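# Stand the lying bottle upright inside the crate

## Task

Pick up the bottle lying on the tray and set it standing upright inside the crate. It fails if the crate or the tray ends up tilted or shifted. It only counts if the bottle stays upright with nothing from the robot holding it. It also fails if anything the robot still touches at the end drops by more than about a fingernail's width once left alone.

## Robot and tools

ROBOT. Two 7-joint Kinova Gen3 arms, left_arm and right_arm, each ending in a two-finger parallel gripper. Bases in the scene frame: left_arm at (-0.005, +0.323, 0) m, right_arm at (+0.041, -0.266, 0) m, both facing roughly +x with a slight yaw. Joint ranges (rad), base to hand: waist and both rolls ±6.283, shoulder ±2.250, elbow ±2.580, wrist pitch ±2.100. Load limits: 48 N m for the first four joints, 30.2 N m for the three wrist joints, with a held object's weight included.

FRAMES. The scene frame has its origin on the table top midway between the arms: +z up, +x out over the table, left_arm on the +y side. 'Left' and 'right' name arms, not image sides. In each gripper's own frame the fingers point along +z and close along x. The reported end_effector_position is the point midway between the pads; fingertips reach 17.5 mm further. A pure rotation pivots about that point.

execute_actions. Argument actions: a list holding zero or one item, plus optional pictures (boolean; pictures come by default).
- [] just returns the current state.
- {"rows": [...], "steps": n}: n control steps of 1/30 s, at most 15 (default 15); 1 to 15 rows, one per step, the last repeated if rows run short.
- {"steps": n} alone: a wait of up to 300 steps, counted from the previous result, so thinking time is part of it.
A refused call moves nothing.

ROW LAYOUT. Every row (and every move target) is one list of 18 numbers in [-1, 1] covering both arms, even if only one moves: left dx, dy, dz, rx, ry, rz, gripper position, force_limit, speed, then the same nine for the right arm.
- dx..rz are an offset, not a pose: expressed in that gripper's own axes and measured from its pose in the latest result that showed it (from its pose when the action starts if no result has shown it yet in this scene, or for later calls in the same reply). Every row is measured from that same reference, not from the row before. Scale: 1.0 = 0.6 m of travel or 180 degrees. rx, ry, rz form a single rotation vector. All zeros drives the gripper back to the reference pose; it is not a pause.
- position, force_limit and speed are absolute settings. position: +1 fully open (50 mm gap), about -0.65 pads meet, -1 to grip (fingers close until the object stops them). force_limit per pad: -1 ≈ 20 N, 0 ≈ 102 N, +1 ≈ 185 N, real grip up to ~17 % above. speed of the gap: -1 = 20 mm/s, 0 = 85, +1 = 150. To leave a gripper alone, repeat its last three values; a 0 is a real command. A new force_limit or speed only applies together with a new position (differing by 0.01 or more); to soften a grip, open first.
Each step, the commanded pose is clipped to within 70 mm and 16 degrees of the measured pose; position wins over orientation if both cannot be met. After an action, an arm only continues to its last clipped pose, so read the result and send the remainder.

move. target: one 18-number row as above (same offset rules). speed: top path speed in m/s, 0.002 to 0.5, default 0.25; turning limited to twice that in rad/s. Both grippers follow straight paths that end together, lasting 0.5 to 10 s (cut off at 10 s). Paths ignore obstacles and the other arm; grippers lag and may overshoot speed, especially with a nearly straight arm. Finger values are sent at the start. Faster contact hits harder; aiming beyond a contact presses harder. The result adds a 'move:' line: ending (done, off_target, moving, held, fault), limits (paced = pose clipped; held = steps blocked, after which the arm may lurch fast) and each gripper's distance from its target.

wait. seconds 0 to 10; sends nothing new.
zoom_image. camera (cam_high, cam_low, cam_left_wrist, cam_right_wrist) and region [x0, y0, x1, y1] in pixels of that 504x504 image, top-left origin, at most 504 by 504.
read_manual. Only returns licence texts; no motion.
finished_scene. scene: the number of the current scene. Irreversible; the result reports success and the next task.

RESULTS. The state line gives each gripper's position (m) and quat_wxyz in the scene frame; printed positions drift at long reach. object_status: 0 moving, 1 blocked while opening, 2 blocked while closing (a proper grip), 3 reached the command or pads met (usually nothing held). Gripping means sending -1, keeping it, and confirming status 2. Opening in mm ≈ (250 - position_measured) × 0.202. A grip made at force_limit -1 can fade and still show 2. 'pose unreachable' names an arm whose command was altered; HELD marks steps not fully sent; 'Hand target' shows where each gripper is being driven. Joint torques reflect load and contact. Calibration (K, distortion, T_world_to_cam) is supplied per camera; wrist camera poses follow the joint readings.

CAUTIONS. Keep the bottle from being dropped or knocked off the table; avoid tilting or shoving the tray and crate; approach slowly near contact. Never let the arms collide or press each other. Contact torque at a joint's limit triggers a TORQUE FAULT: that arm halts 10 s. Holding loads heats motors: MOTOR HOT from 60 °C, and at 75 °C an OVER-TEMPERATURE FAULT lets the arm sag. Occasional disturbances may tug the held part or nudge loose items. Release the bottle and retreat so it stands alone before finishing.

Each tool is called after "Call:" as a command line: name --argument value for each argument, lists and objects as JSON in quotes; but a table of rows of numbers goes row by row, as --pt "numbers of a row", without its own name.

## Session

Call:
execute_actions --actions '[]'

Scene clock: 0.00 s of 6600.00 s.
left_arm: end_effector_position=(+0.0910, +0.5978, +0.1624) position_measured=3 object_status=3 end_effector_quat_wxyz=(-0.163, +0.737, -0.425, +0.500) | right_arm: end_effector_position=(+0.3996, +0.0058, +0.2724) position_measured=3 object_status=3 end_effector_quat_wxyz=(-0.570, +0.700, +0.382, +0.199)
Joint positions: left_arm=[-1.823  0.785 -0.425  2.078  0.771  1.543  2.307] | right_arm=[-0.013  0.679 -0.08   1.898 -1.226  1.404  1.836]
Joint velocities: left_arm=[ 0.     0.003 -0.001 -0.001 -0.    -0.003 -0.   ] | right_arm=[-0.    -0.001 -0.    -0.    -0.001  0.     0.002]
Joint torques (N m, as the joint torque sensors report them, + toward a larger angle): no reading
Hand target (left_arm): +0.091, +0.598, +0.162; -0.163, +0.737, -0.425, +0.500
Hand target (right_arm): +0.400, +0.006, +0.272; -0.570, +0.700, +0.382, +0.199

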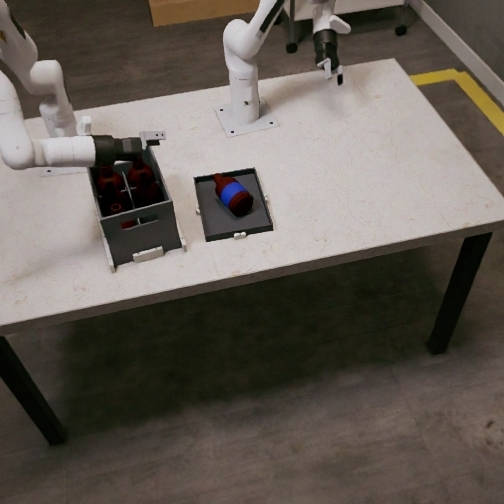

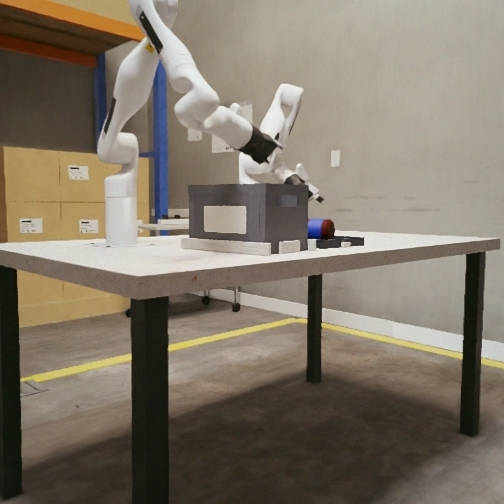

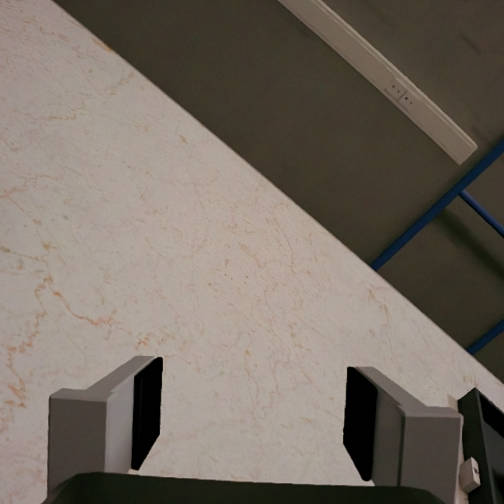

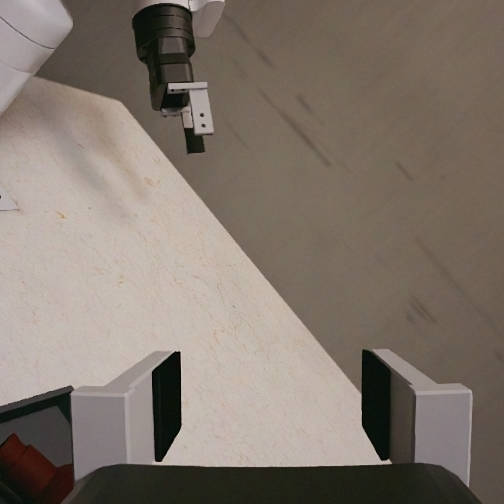

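Call:
zoom_image --camera "cam_high" --region '[180, 155, 290, 255]'

Call:
zoom_image --camera "cam_high" --region '[70, 130, 200, 280]'

Call:
zoom_image --camera "cam_low" --region '[170, 160, 380, 270]'

Region (180, 155, 290, 255) of cam_high's 504x504 image, scaled by 4.582, with more detail than that image has; it fills the top 458 rows of this view, and the rest is white.

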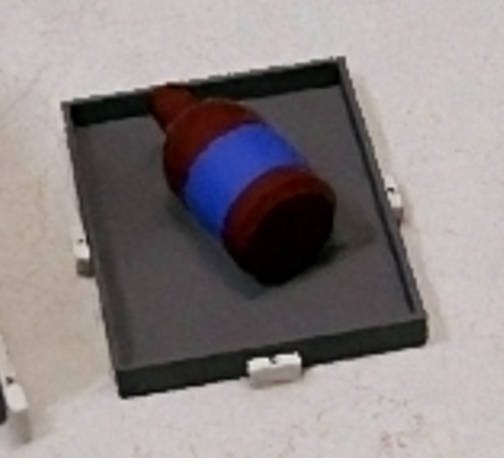

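Region (70, 130, 200, 280) of cam_high's 504x504 image, scaled by 3.360, with more detail than that image has; it fills the left 437 columns of this view, and the rest is white.

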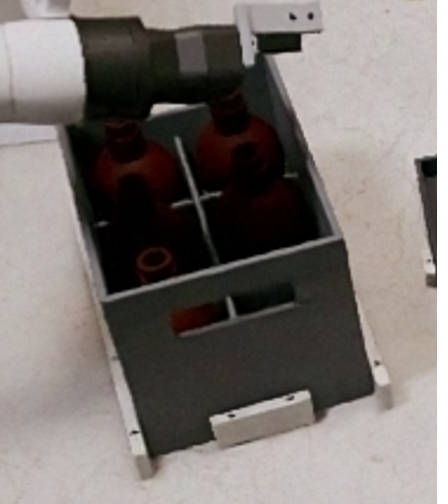

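Region (170, 160, 380, 270) of cam_low's 504x504 image, scaled by 2.400, with more detail than that image has; it fills the top 264 rows of this view, and the rest is white.

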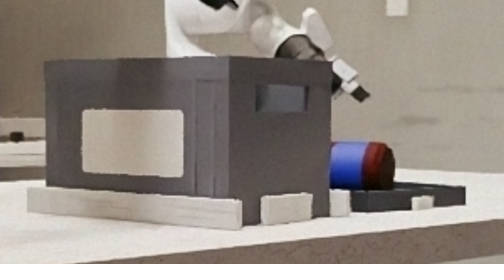

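Call:
move --target '[0,0,0,0,0,0,1,0,0, 0.095,0.03,-0.005,-0.181,-0.376,-0.156,1,0,0]' --speed 0.4

Scene clock: 74.37 s of 6600.00 s.
left_arm: end_effector_position=(+0.0910, +0.5978, +0.1624) position_measured=3 object_status=3 end_effector_quat_wxyz=(-0.163, +0.737, -0.425, +0.500) | right_arm: end_effector_position=(+0.4488, +0.0188, +0.3018) position_measured=3 object_status=3 end_effector_quat_wxyz=(+0.003, +0.708, +0.707, -0.000)
Joint positions: left_arm=[-1.823  0.785 -0.425  2.078  0.771  1.543  2.307] | right_arm=[-0.824  0.508  0.143  1.132 -0.064  1.505  0.987]
Joint velocities: left_arm=[ 0.    -0.002 -0.001 -0.001 -0.     0.001  0.   ] | right_arm=[-0.001  0.    -0.001 -0.001  0.001 -0.     0.   ]
Joint torques (N m, as the joint torque sensors report them, + toward a larger angle): left_arm=[  0.29 -15.6    0.11  -1.35  -0.1    3.05   0.19] | right_arm=[ -0.08 -19.89   1.38 -10.39  -0.15  -0.01  -0.29]
Hand target (left_arm): +0.091, +0.598, +0.162; -0.163, +0.737, -0.425, +0.500
Hand target (right_arm): +0.449, +0.019, +0.302; +0.003, +0.708, +0.707, -0.001
Off the commanded pose (left_arm): 0.000 m, 0 deg.
Off the commanded pose (right_arm): 0.001 m, 0 deg.
After step 90, 69.03 s passed at rest.
move: done
camera_calibration (this result's frames):
cam_left_wrist: T_world_to_cam=[[0.16096, -0.752324, 0.638827, 0.33031], [-0.430147, -0.636033, -0.640653, 0.558965], [0.888294, -0.17167, -0.425986, 0.256307], [0, 0, 0, 1]] pos_world=[-0.0404062, 0.64802, 0.256275]
cam_right_wrist: T_world_to_cam=[[0.0197002, 0.998906, -0.0424005, -0.00961258], [0.999573, -0.0205939, -0.0207465, -0.402847], [-0.021597, -0.0419737, -0.998885, 0.480384], [0, 0, 0, 1]] pos_world=[0.413239, 0.0214694, 0.471083]

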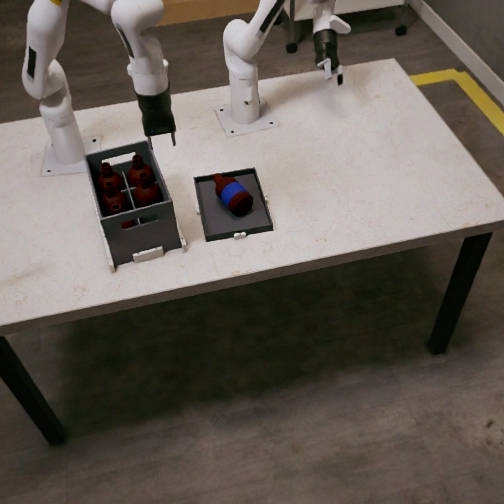

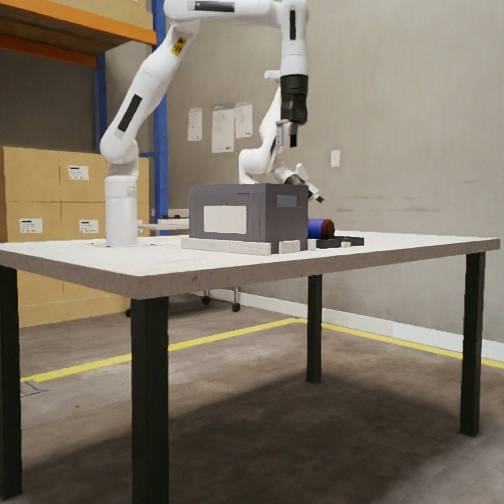

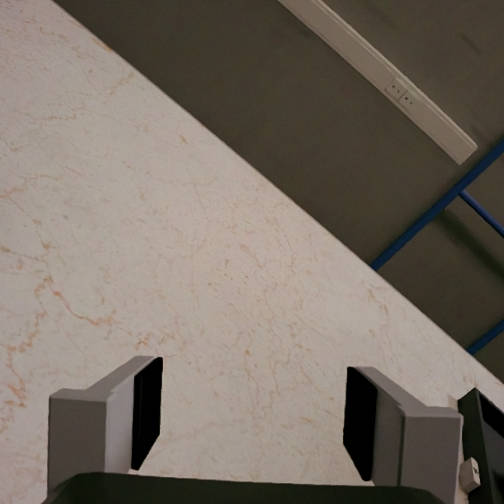

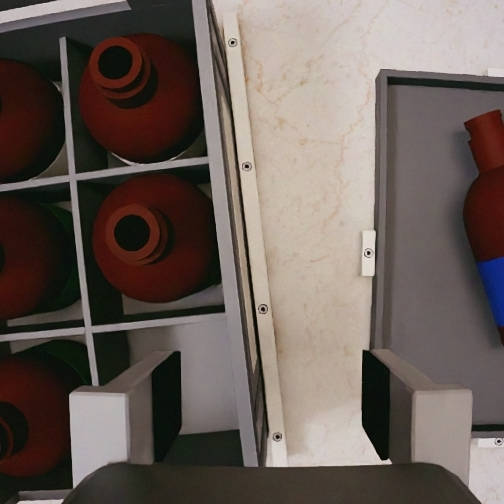

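Call:
move --target '[0,0,0,0,0,0,1,0,0, 0.25,-0.03,0.06,0,0,0,1,0,0]' --speed 0.4

Call:
zoom_image --camera "cam_high" --region '[70, 130, 200, 280]'

Scene clock: 87.60 s of 6600.00 s.
left_arm: end_effector_position=(+0.0910, +0.5978, +0.1624) position_measured=3 object_status=3 end_effector_quat_wxyz=(-0.163, +0.737, -0.425, +0.500) | right_arm: end_effector_position=(+0.4309, +0.1684, +0.2660) position_measured=3 object_status=3 end_effector_quat_wxyz=(+0.004, +0.708, +0.707, +0.000)
Joint positions: left_arm=[-1.823  0.785 -0.425  2.078  0.771  1.543  2.307] | right_arm=[-1.011  0.749  0.119  0.814 -0.073  1.581  0.758]
Joint velocities: left_arm=[-0.     0.     0.001 -0.001 -0.001  0.001  0.   ] | right_arm=[-0.003  0.013 -0.002 -0.005  0.001  0.001 -0.002]
Joint torques (N m, as the joint torque sensors report them, + toward a larger angle): left_arm=[  0.11 -15.67   0.12  -1.48  -0.13   3.07   0.01] | right_arm=[  0.44 -24.79   1.33 -10.72  -0.18  -0.13  -0.24]
Hand target (left_arm): +0.091, +0.598, +0.162; -0.163, +0.737, -0.425, +0.500
Hand target (right_arm): +0.431, +0.169, +0.265; +0.004, +0.707, +0.707, -0.000
Off the commanded pose (left_arm): 0.000 m, 0 deg.
Off the commanded pose (right_arm): 0.001 m, 0 deg.
After step 90, 9.33 s passed at rest.
move: done
camera_calibration (this result's frames):
cam_left_wrist: T_world_to_cam=[[0.160961, -0.752325, 0.638826, 0.330311], [-0.430147, -0.636032, -0.640653, 0.558964], [0.888293, -0.171669, -0.425987, 0.256307], [0, 0, 0, 1]] pos_world=[-0.0404064, 0.648021, 0.256275]
cam_right_wrist: T_world_to_cam=[[0.0195245, 0.998891, -0.0428341, -0.160004], [0.999622, -0.0203319, -0.0184968, -0.38326], [-0.0193472, -0.0424568, -0.998911, 0.449692], [0, 0, 0, 1]] pos_world=[0.394939, 0.171127, 0.43526]

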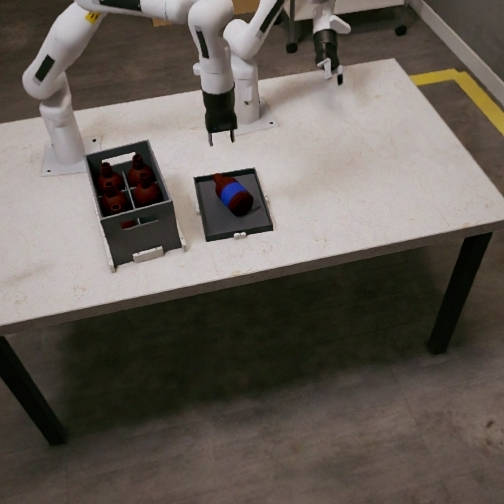

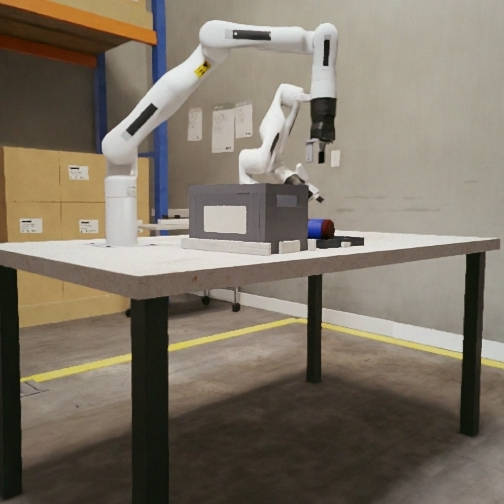

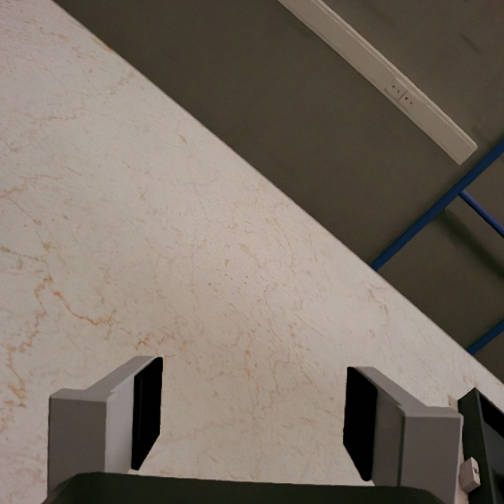

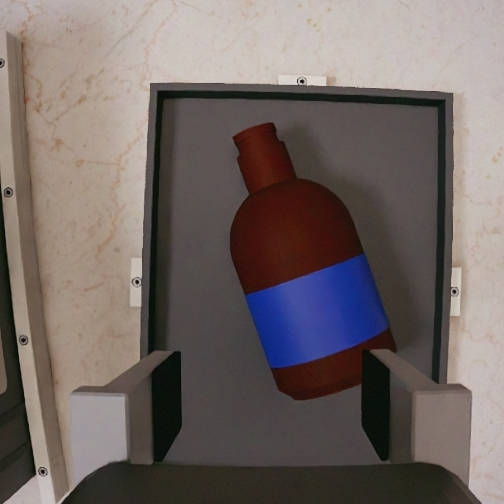

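Region (70, 130, 200, 280) of cam_high's 504x504 image, scaled by 3.360, with more detail than that image has; it fills the left 437 columns of this view, and the rest is white.

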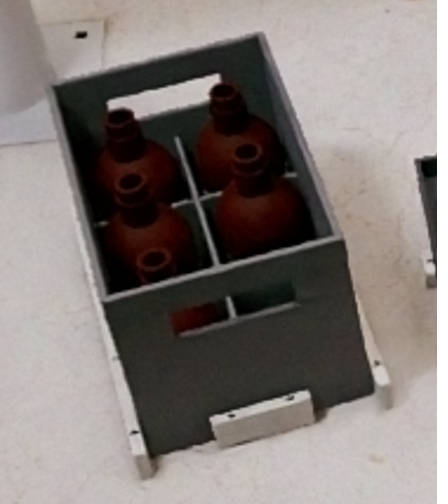

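Call:
zoom_image --camera "cam_right_wrist" --region '[200, 70, 360, 230]'

Region (200, 70, 360, 230) of cam_right_wrist's 504x504 image, scaled by 3.150.

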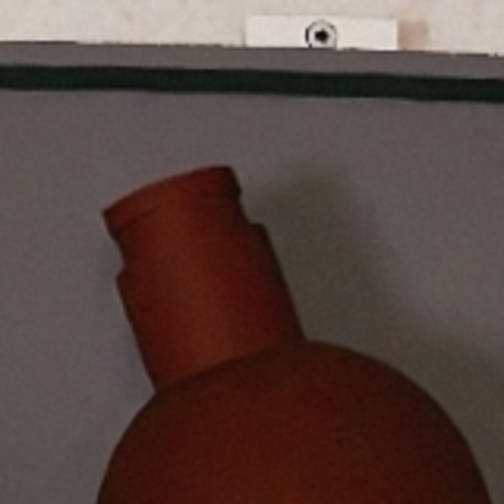

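Call:
move --target '[0,0,0,0,0,0,1,0,0, -0.044,-0.274,0.177,-0.413,0.0636,-0.0829,1,0,0]' --speed 0.3

Scene clock: 120.10 s of 6600.00 s.
left_arm: end_effector_position=(+0.0910, +0.5978, +0.1624) position_measured=3 object_status=3 end_effector_quat_wxyz=(-0.163, +0.737, -0.425, +0.500) | right_arm: end_effector_position=(+0.2697, +0.1420, +0.1620) position_measured=3 object_status=3 end_effector_quat_wxyz=(+0.364, +0.467, +0.636, +0.495)
Joint positions: left_arm=[-1.823  0.785 -0.425  2.078  0.771  1.543  2.307] | right_arm=[-2.401  0.906  0.588  2.299  1.518  0.873 -1.522]
Joint velocities: left_arm=[ 0.     0.001 -0.    -0.001  0.     0.001  0.   ] | right_arm=[-0.002  0.015 -0.009  0.001  0.001  0.009  0.   ]
Joint torques (N m, as the joint torque sensors report them, + toward a larger angle): left_arm=[  0.16 -15.65   0.11  -1.39  -0.22   3.04  -0.04] | right_arm=[ -0.13 -13.68   5.88  -0.16   0.17   3.11  -0.16]
Hand target (left_arm): +0.091, +0.598, +0.162; -0.163, +0.737, -0.425, +0.500
Hand target (right_arm): +0.270, +0.142, +0.162; +0.364, +0.466, +0.636, +0.495
Off the commanded pose (left_arm): 0.000 m, 0 deg.
Off the commanded pose (right_arm): 0.004 m, 1 deg.
After step 90, 26.67 s passed at rest.
move: off_target (right_arm)
camera_calibration (this result's frames):
cam_left_wrist: T_world_to_cam=[[0.160962, -0.752326, 0.638825, 0.330313], [-0.430147, -0.636031, -0.640654, 0.558964], [0.888293, -0.171668, -0.425988, 0.256307], [0, 0, 0, 1]] pos_world=[-0.0404067, 0.648021, 0.256275]
cam_right_wrist: T_world_to_cam=[[-0.260688, 0.965387, 0.00830876, -0.0628906], [0.2615, 0.0623243, 0.963189, -0.196317], [0.929333, 0.253265, -0.268696, -0.0745981], [0, 0, 0, 1]] pos_world=[0.104269, 0.0918422, 0.169569]

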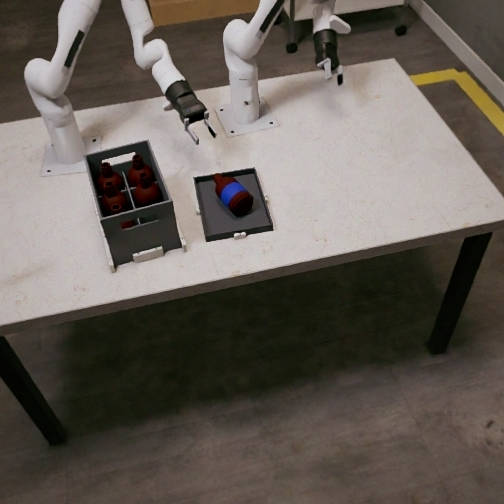

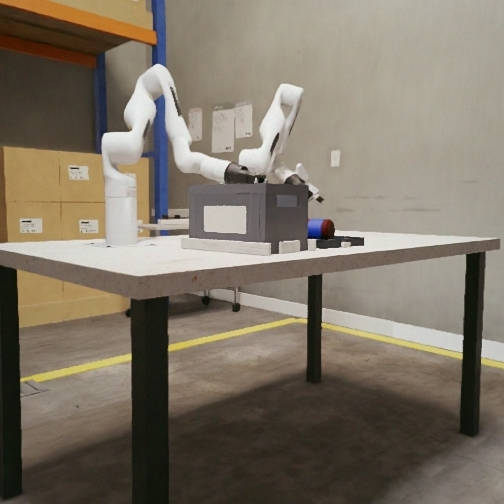

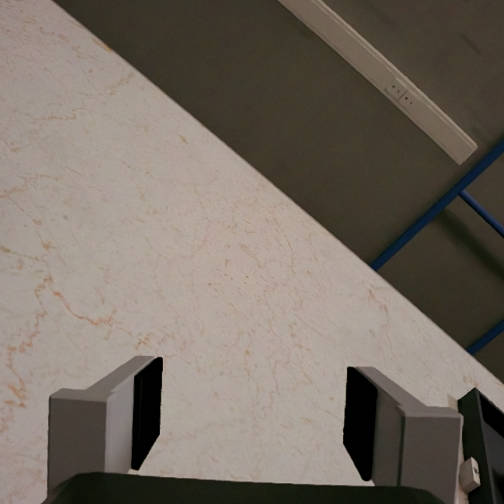

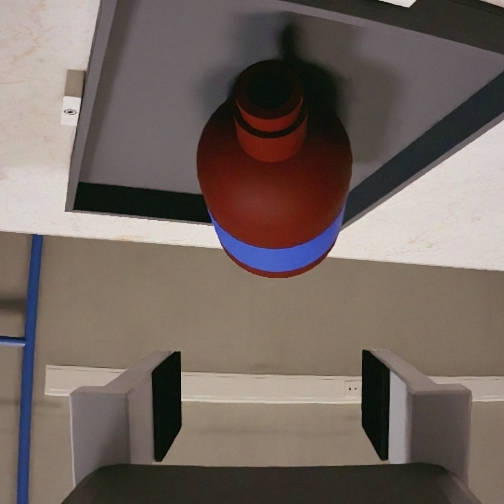

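Call:
move --target '[0,0,0,0,0,0,1,0,0, 0.002,-0.162,0.086,0,0,0,1,0,0]' --speed 0.15

Scene clock: 127.73 s of 6600.00 s.
left_arm: end_effector_position=(+0.0910, +0.5978, +0.1624) position_measured=3 object_status=3 end_effector_quat_wxyz=(-0.163, +0.737, -0.425, +0.500) | right_arm: end_effector_position=(+0.2934, +0.1516, +0.0555) position_measured=3 object_status=3 end_effector_quat_wxyz=(+0.363, +0.466, +0.636, +0.496)
Joint positions: left_arm=[-1.823  0.785 -0.425  2.078  0.771  1.543  2.307] | right_arm=[-2.285  1.227  0.499  2.211  1.646  0.852 -1.84 ]
Joint velocities: left_arm=[-0.    -0.     0.     0.002  0.    -0.    -0.   ] | right_arm=[ 0.005  0.013 -0.     0.     0.     0.002 -0.   ]
Joint torques (N m, as the joint torque sensors report them, + toward a larger angle): left_arm=[  0.29 -15.54   0.09  -1.48  -0.09   3.05   0.03] | right_arm=[ -0.16 -16.11   6.91   2.46  -0.51   3.21  -0.36]
Hand target (left_arm): +0.091, +0.598, +0.162; -0.163, +0.737, -0.425, +0.500
Hand target (right_arm): +0.294, +0.151, +0.055; +0.363, +0.466, +0.636, +0.496
Off the commanded pose (left_arm): 0.000 m, 0 deg.
Off the commanded pose (right_arm): 0.001 m, 0 deg.
After step 90, 3.57 s passed at rest.
move: done
camera_calibration (this result's frames):
cam_left_wrist: T_world_to_cam=[[0.160963, -0.752327, 0.638824, 0.330314], [-0.430147, -0.636031, -0.640654, 0.558964], [0.888293, -0.171667, -0.425989, 0.256307], [0, 0, 0, 1]] pos_world=[-0.0404071, 0.648022, 0.256274]
cam_right_wrist: T_world_to_cam=[[-0.262979, 0.964754, 0.00960674, -0.0644145], [0.26167, 0.0617367, 0.963181, -0.100447], [0.928639, 0.25581, -0.268683, -0.127824], [0, 0, 0, 1]] pos_world=[0.128046, 0.101044, 0.0630234]

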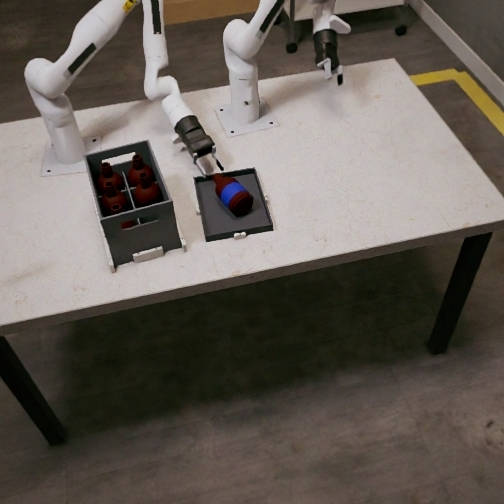

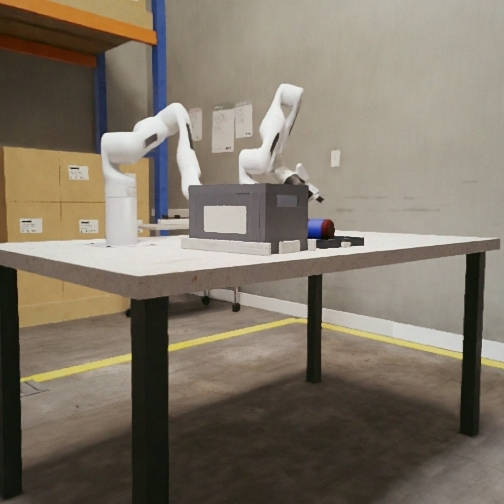

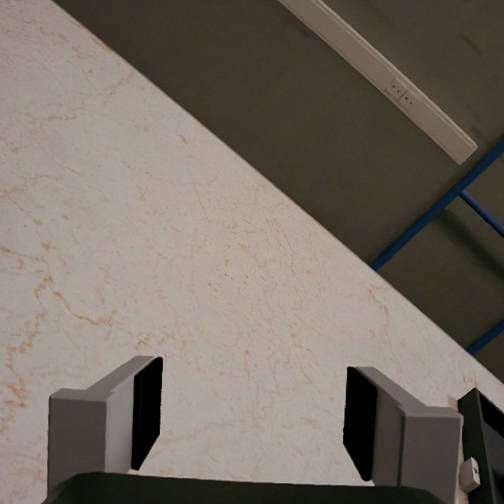

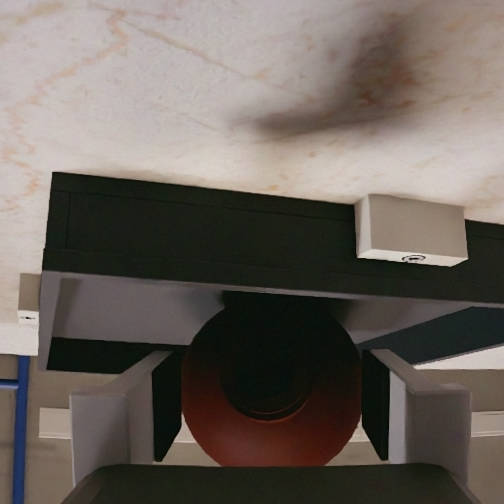

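Call:
zoom_image --camera "cam_right_wrist" --region '[170, 280, 370, 480]'

Region (170, 280, 370, 480) of cam_right_wrist's 504x504 image, scaled by 2.520.

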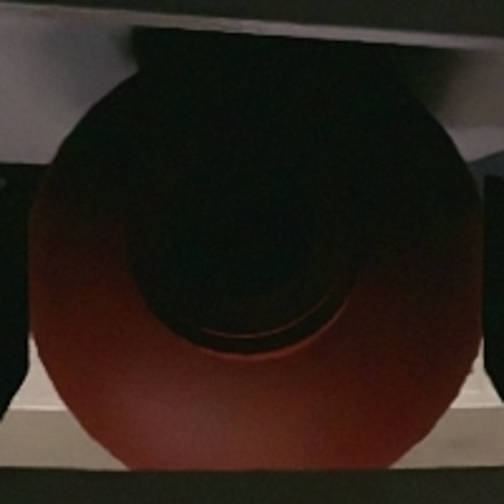

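Call:
move --target '[0,0,0,0,0,0,1,0,0, -0.0025,0.002,0.0655,0,0,0,1,0,0]' --speed 0.08

Call:
zoom_image --camera "cam_high" --region '[170, 130, 270, 230]'

Scene clock: 145.47 s of 6600.00 s.
left_arm: end_effector_position=(+0.0910, +0.5978, +0.1624) position_measured=3 object_status=3 end_effector_quat_wxyz=(-0.163, +0.737, -0.425, +0.500) | right_arm: end_effector_position=(+0.3300, +0.1620, +0.0468) position_measured=3 object_status=3 end_effector_quat_wxyz=(+0.362, +0.466, +0.637, +0.496)
Joint positions: left_arm=[-1.823  0.785 -0.425  2.078  0.771  1.543  2.307] | right_arm=[-2.192  1.262  0.529  2.18   1.771  0.843 -1.9  ]
Joint velocities: left_arm=[ 0.     0.    -0.001 -0.     0.     0.001  0.   ] | right_arm=[ 0.005  0.003  0.003  0.     0.001 -0.003 -0.002]
Joint torques (N m, as the joint torque sensors report them, + toward a larger angle): left_arm=[  0.25 -15.61   0.    -1.41  -0.18   3.07   0.05] | right_arm=[ -0.23 -16.21   7.28   1.92  -0.89   2.86  -0.18]
Hand target (left_arm): +0.091, +0.598, +0.162; -0.163, +0.737, -0.425, +0.500
Hand target (right_arm): +0.330, +0.162, +0.047; +0.363, +0.466, +0.636, +0.496
Off the commanded pose (left_arm): 0.000 m, 0 deg.
Off the commanded pose (right_arm): 0.001 m, 0 deg.
After step 90, 13.97 s passed at rest.
move: done
camera_calibration (this result's frames):
cam_left_wrist: T_world_to_cam=[[0.160964, -0.752327, 0.638822, 0.330315], [-0.430148, -0.63603, -0.640655, 0.558964], [0.888293, -0.171666, -0.42599, 0.256307], [0, 0, 0, 1]] pos_world=[-0.0404073, 0.648022, 0.256274]
cam_right_wrist: T_world_to_cam=[[-0.263886, 0.964506, 0.0095742, -0.0644324], [0.261895, 0.0620933, 0.963097, -0.102397], [0.928319, 0.256655, -0.268985, -0.166832], [0, 0, 0, 1]] pos_world=[0.164688, 0.111322, 0.0543601]

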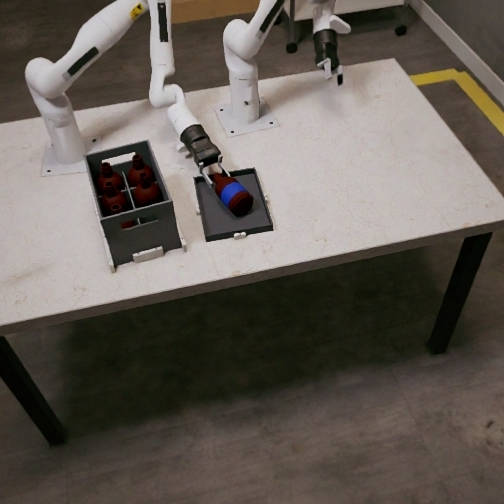

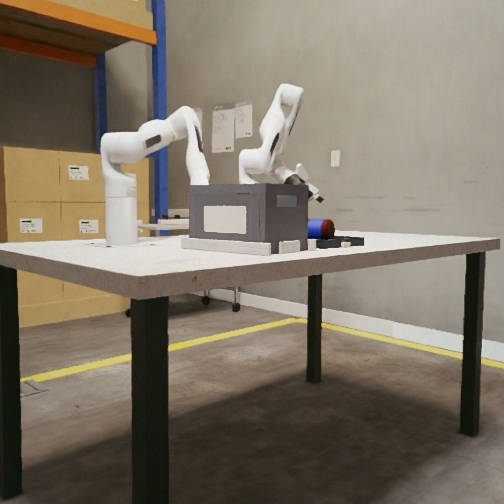

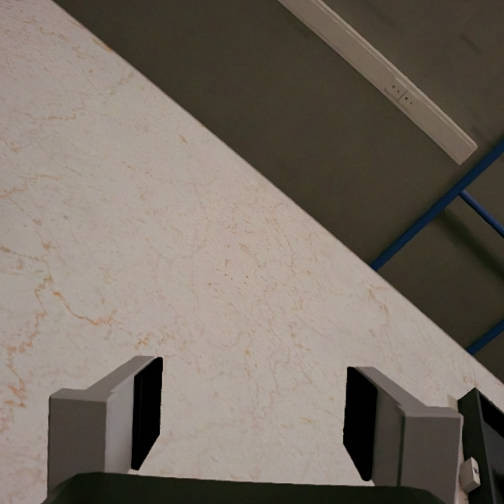

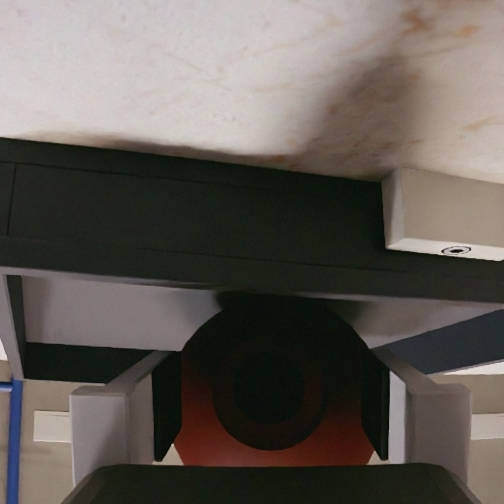

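Region (170, 130, 270, 230) of cam_high's 504x504 image, scaled by 5.040, with more detail than that image has.

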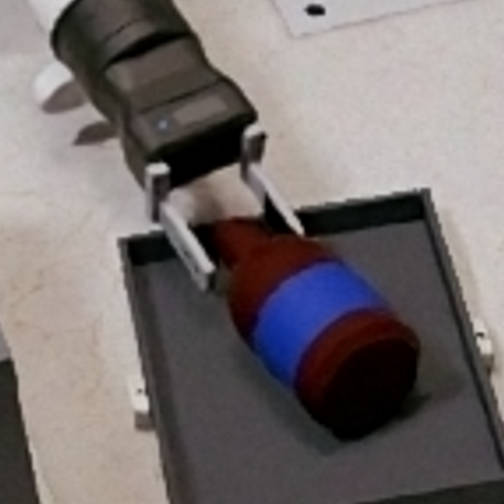

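Call:
move --target '[0,0,0,0,0,0,1,0,0, 0,0,0.003,0,0,0,-1,0.6,-0.7]' --speed 0.05

Call:
zoom_image --camera "cam_high" --region '[170, 130, 270, 230]'

Scene clock: 150.77 s of 6600.00 s.
left_arm: end_effector_position=(+0.0910, +0.5978, +0.1624) position_measured=3 object_status=3 end_effector_quat_wxyz=(-0.163, +0.737, -0.425, +0.500) | right_arm: end_effector_position=(+0.3315, +0.1627, +0.0463) position_measured=114 object_status=2 end_effector_quat_wxyz=(+0.362, +0.466, +0.637, +0.496)
Joint positions: left_arm=[-1.823  0.785 -0.425  2.078  0.771  1.543  2.307] | right_arm=[-2.188  1.264  0.53   2.178  1.776  0.843 -1.903]
Joint velocities: left_arm=[ 0.     0.001  0.    -0.001  0.     0.    -0.   ] | right_arm=[-0.     0.001  0.001  0.     0.    -0.     0.   ]
Joint torques (N m, as the joint torque sensors report them, + toward a larger angle): left_arm=[  0.26 -15.68   0.05  -1.6   -0.06   3.02  -0.03] | right_arm=[  0.06 -16.76   7.4    1.95  -0.78   2.89  -0.25]
Hand target (left_arm): +0.091, +0.598, +0.162; -0.163, +0.737, -0.425, +0.500
Hand target (right_arm): +0.332, +0.163, +0.046; +0.362, +0.466, +0.637, +0.496
Off the commanded pose (left_arm): 0.000 m, 0 deg.
Off the commanded pose (right_arm): 0.000 m, 0 deg.
After step 90, 1.50 s passed at rest.
move: done
camera_calibration (this result's frames):
cam_left_wrist: T_world_to_cam=[[0.160965, -0.752328, 0.638821, 0.330317], [-0.430148, -0.636029, -0.640655, 0.558964], [0.888292, -0.171665, -0.425991, 0.256307], [0, 0, 0, 1]] pos_world=[-0.0404076, 0.648023, 0.256274]
cam_right_wrist: T_world_to_cam=[[-0.264222, 0.964413, 0.00973953, -0.0645778], [0.261934, 0.0620363, 0.96309, -0.102419], [0.928212, 0.25702, -0.269004, -0.168598], [0, 0, 0, 1]] pos_world=[0.166259, 0.111967, 0.0539142]

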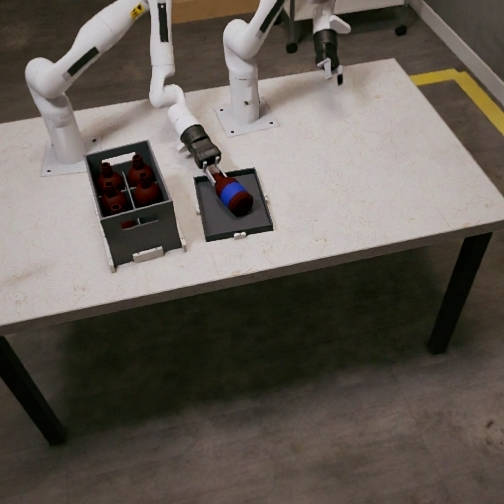

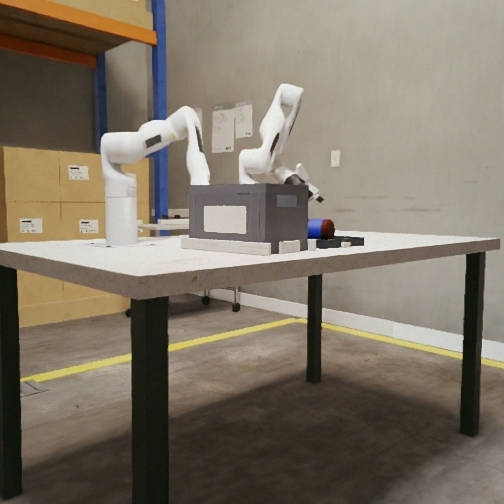

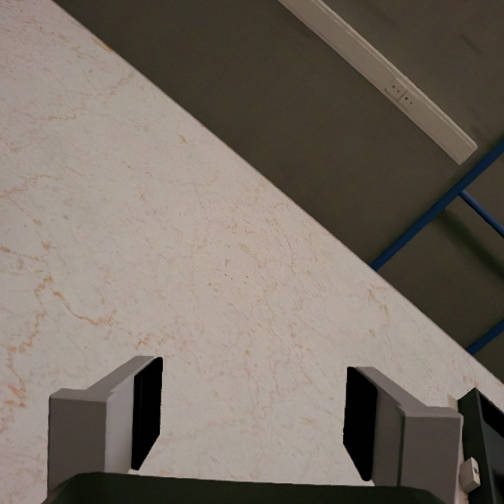

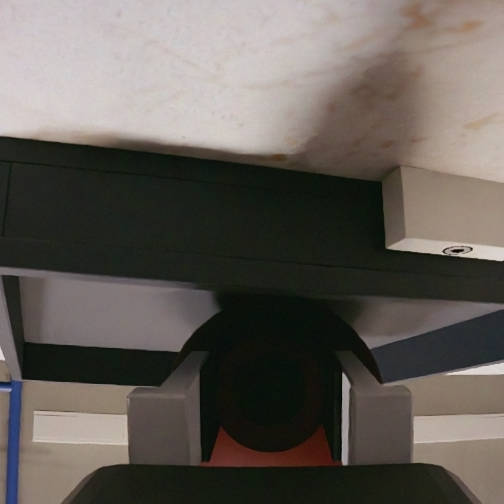

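Region (170, 130, 270, 230) of cam_high's 504x504 image, scaled by 5.040, with more detail than that image has.

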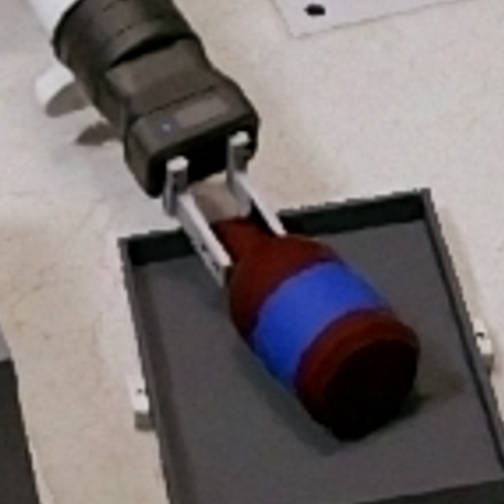

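Call:
move --target '[0,0,0,0,0,0,1,0,0, -0.058,0.478,-0.176,0.421,0,0,-1,0.6,-0.7]' --speed 0.2

Scene clock: 162.77 s of 6600.00 s.
left_arm: end_effector_position=(+0.0910, +0.5978, +0.1624) position_measured=3 object_status=3 end_effector_quat_wxyz=(-0.163, +0.737, -0.425, +0.500) | right_arm: end_effector_position=(+0.3111, +0.1199, +0.3478) position_measured=114 object_status=2 end_effector_quat_wxyz=(-0.002, +0.591, +0.807, -0.005)
Joint positions: left_arm=[-1.823  0.785 -0.425  2.078  0.771  1.543  2.307] | right_arm=[-1.335  0.464  0.449  1.099 -0.199  1.628  1.05 ]
Joint velocities: left_arm=[0.    0.001 0.001 0.    0.    0.001 0.   ] | right_arm=[ 0.012  0.016  0.008 -0.005 -0.003  0.001  0.001]
Joint torques (N m, as the joint torque sensors report them, + toward a larger angle): left_arm=[  0.4  -15.52   0.2   -1.28  -0.08   3.03   0.03] | right_arm=[ -0.35 -19.68   2.17 -10.78  -0.07  -0.08  -0.27]
Hand target (left_arm): +0.091, +0.598, +0.162; -0.163, +0.737, -0.425, +0.500
Hand target (right_arm): +0.312, +0.120, +0.347; -0.002, +0.592, +0.806, -0.005
Off the commanded pose (left_arm): 0.000 m, 0 deg.
Off the commanded pose (right_arm): 0.002 m, 1 deg.
After step 90, 5.30 s passed at rest.
move: done
camera_calibration (this result's frames):
cam_left_wrist: T_world_to_cam=[[0.160966, -0.752329, 0.63882, 0.330318], [-0.430148, -0.636029, -0.640656, 0.558964], [0.888292, -0.171663, -0.425992, 0.256307], [0, 0, 0, 1]] pos_world=[-0.0404079, 0.648024, 0.256274]
cam_right_wrist: T_world_to_cam=[[-0.283974, 0.957996, -0.0400237, -0.00732356], [0.958582, 0.282698, -0.03469, -0.280941], [-0.0219183, -0.0482171, -0.998596, 0.52841], [0, 0, 0, 1]] pos_world=[0.278807, 0.111916, 0.517629]

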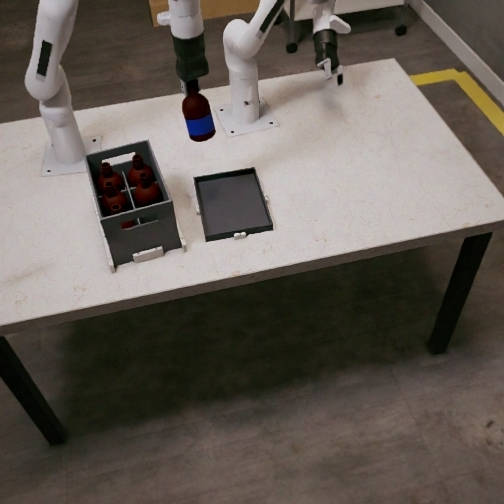

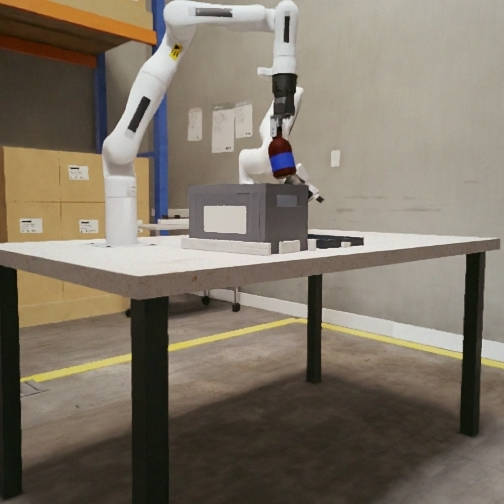

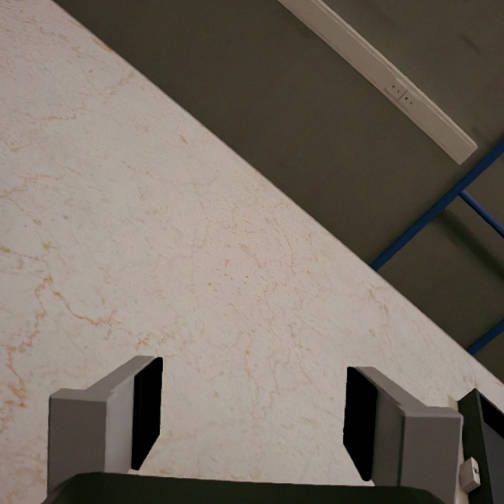

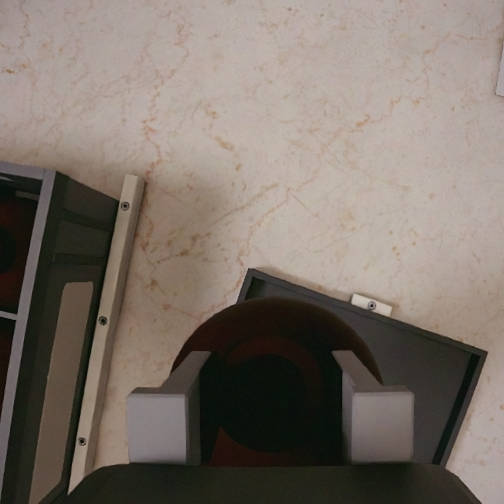

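Call:
move --target '[0,0,0,0,0,0,1,0,0, -0.338,0.189,-0.03,0.0286,0.1053,0.8107,-1,0.6,-0.7]' --speed 0.4

Call:
zoom_image --camera "cam_low" --region '[200, 60, 360, 220]'

Call:
zoom_image --camera "cam_high" --region '[70, 90, 220, 240]'

Scene clock: 177.10 s of 6600.00 s.
left_arm: end_effector_position=(+0.0910, +0.5978, +0.1624) position_measured=3 object_status=3 end_effector_quat_wxyz=(-0.163, +0.737, -0.425, +0.500) | right_arm: end_effector_position=(+0.4810, -0.0383, +0.3649) position_measured=114 object_status=2 end_effector_quat_wxyz=(-0.117, +0.934, -0.335, +0.041)
Joint positions: left_arm=[-1.823  0.785 -0.425  2.078  0.771  1.543  2.307] | right_arm=[-1.301  0.319  1.075  1.442 -0.454  1.366 -0.797]
Joint velocities: left_arm=[ 0.     0.001  0.001 -0.     0.    -0.001 -0.   ] | right_arm=[-0.003  0.001 -0.005  0.    -0.001 -0.001 -0.001]
Joint torques (N m, as the joint torque sensors report them, + toward a larger angle): left_arm=[  0.28 -15.86   0.18  -1.41  -0.06   3.04  -0.02] | right_arm=[  0.43 -12.96   3.34 -12.03  -0.83  -0.88  -0.34]
Hand target (left_arm): +0.091, +0.598, +0.162; -0.163, +0.737, -0.425, +0.500
Hand target (right_arm): +0.481, -0.038, +0.365; -0.117, +0.934, -0.335, +0.041
Off the commanded pose (left_arm): 0.000 m, 0 deg.
Off the commanded pose (right_arm): 0.001 m, 0 deg.
After step 90, 7.70 s passed at rest.
move: done
camera_calibration (this result's frames):
cam_left_wrist: T_world_to_cam=[[0.160967, -0.75233, 0.638819, 0.33032], [-0.430148, -0.636028, -0.640657, 0.558964], [0.888292, -0.171662, -0.425993, 0.256306], [0, 0, 0, 1]] pos_world=[-0.0404082, 0.648024, 0.256274]
cam_right_wrist: T_world_to_cam=[[0.765818, -0.641669, -0.0422307, -0.372276], [-0.627156, -0.730756, -0.269575, 0.411109], [0.142117, 0.232931, -0.962053, 0.460108], [0, 0, 0, 1]] pos_world=[0.477536, -0.0456302, 0.537752]

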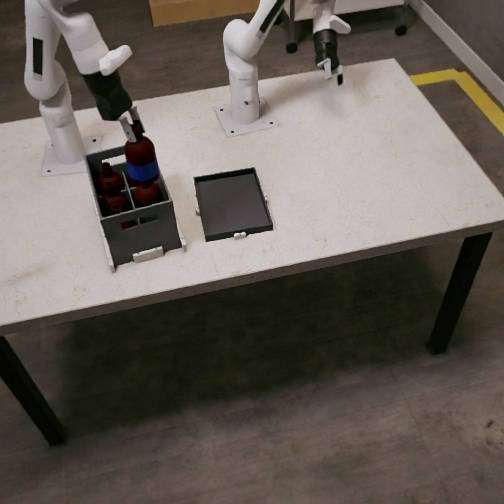

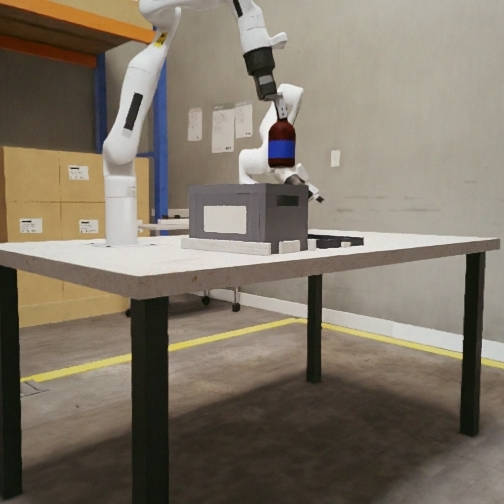

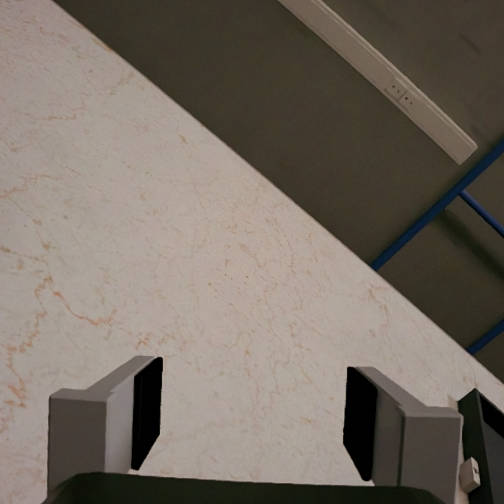

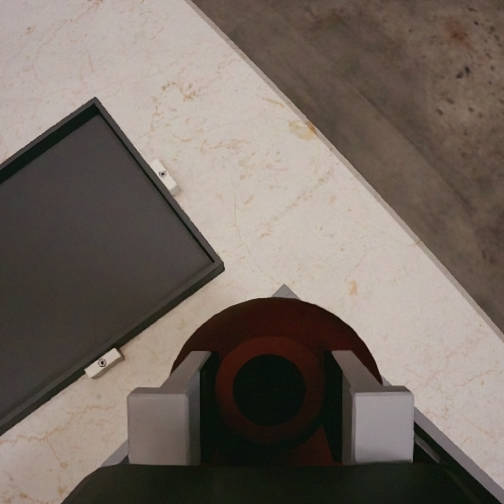

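Region (200, 60, 360, 220) of cam_low's 504x504 image, scaled by 3.150, with more detail than that image has.

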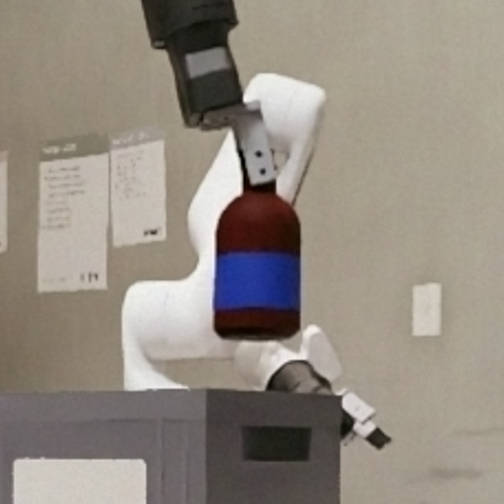

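Region (70, 90, 220, 240) of cam_high's 504x504 image, scaled by 3.360, with more detail than that image has.

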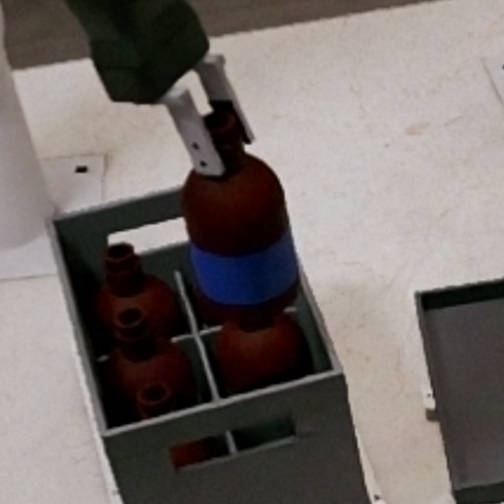

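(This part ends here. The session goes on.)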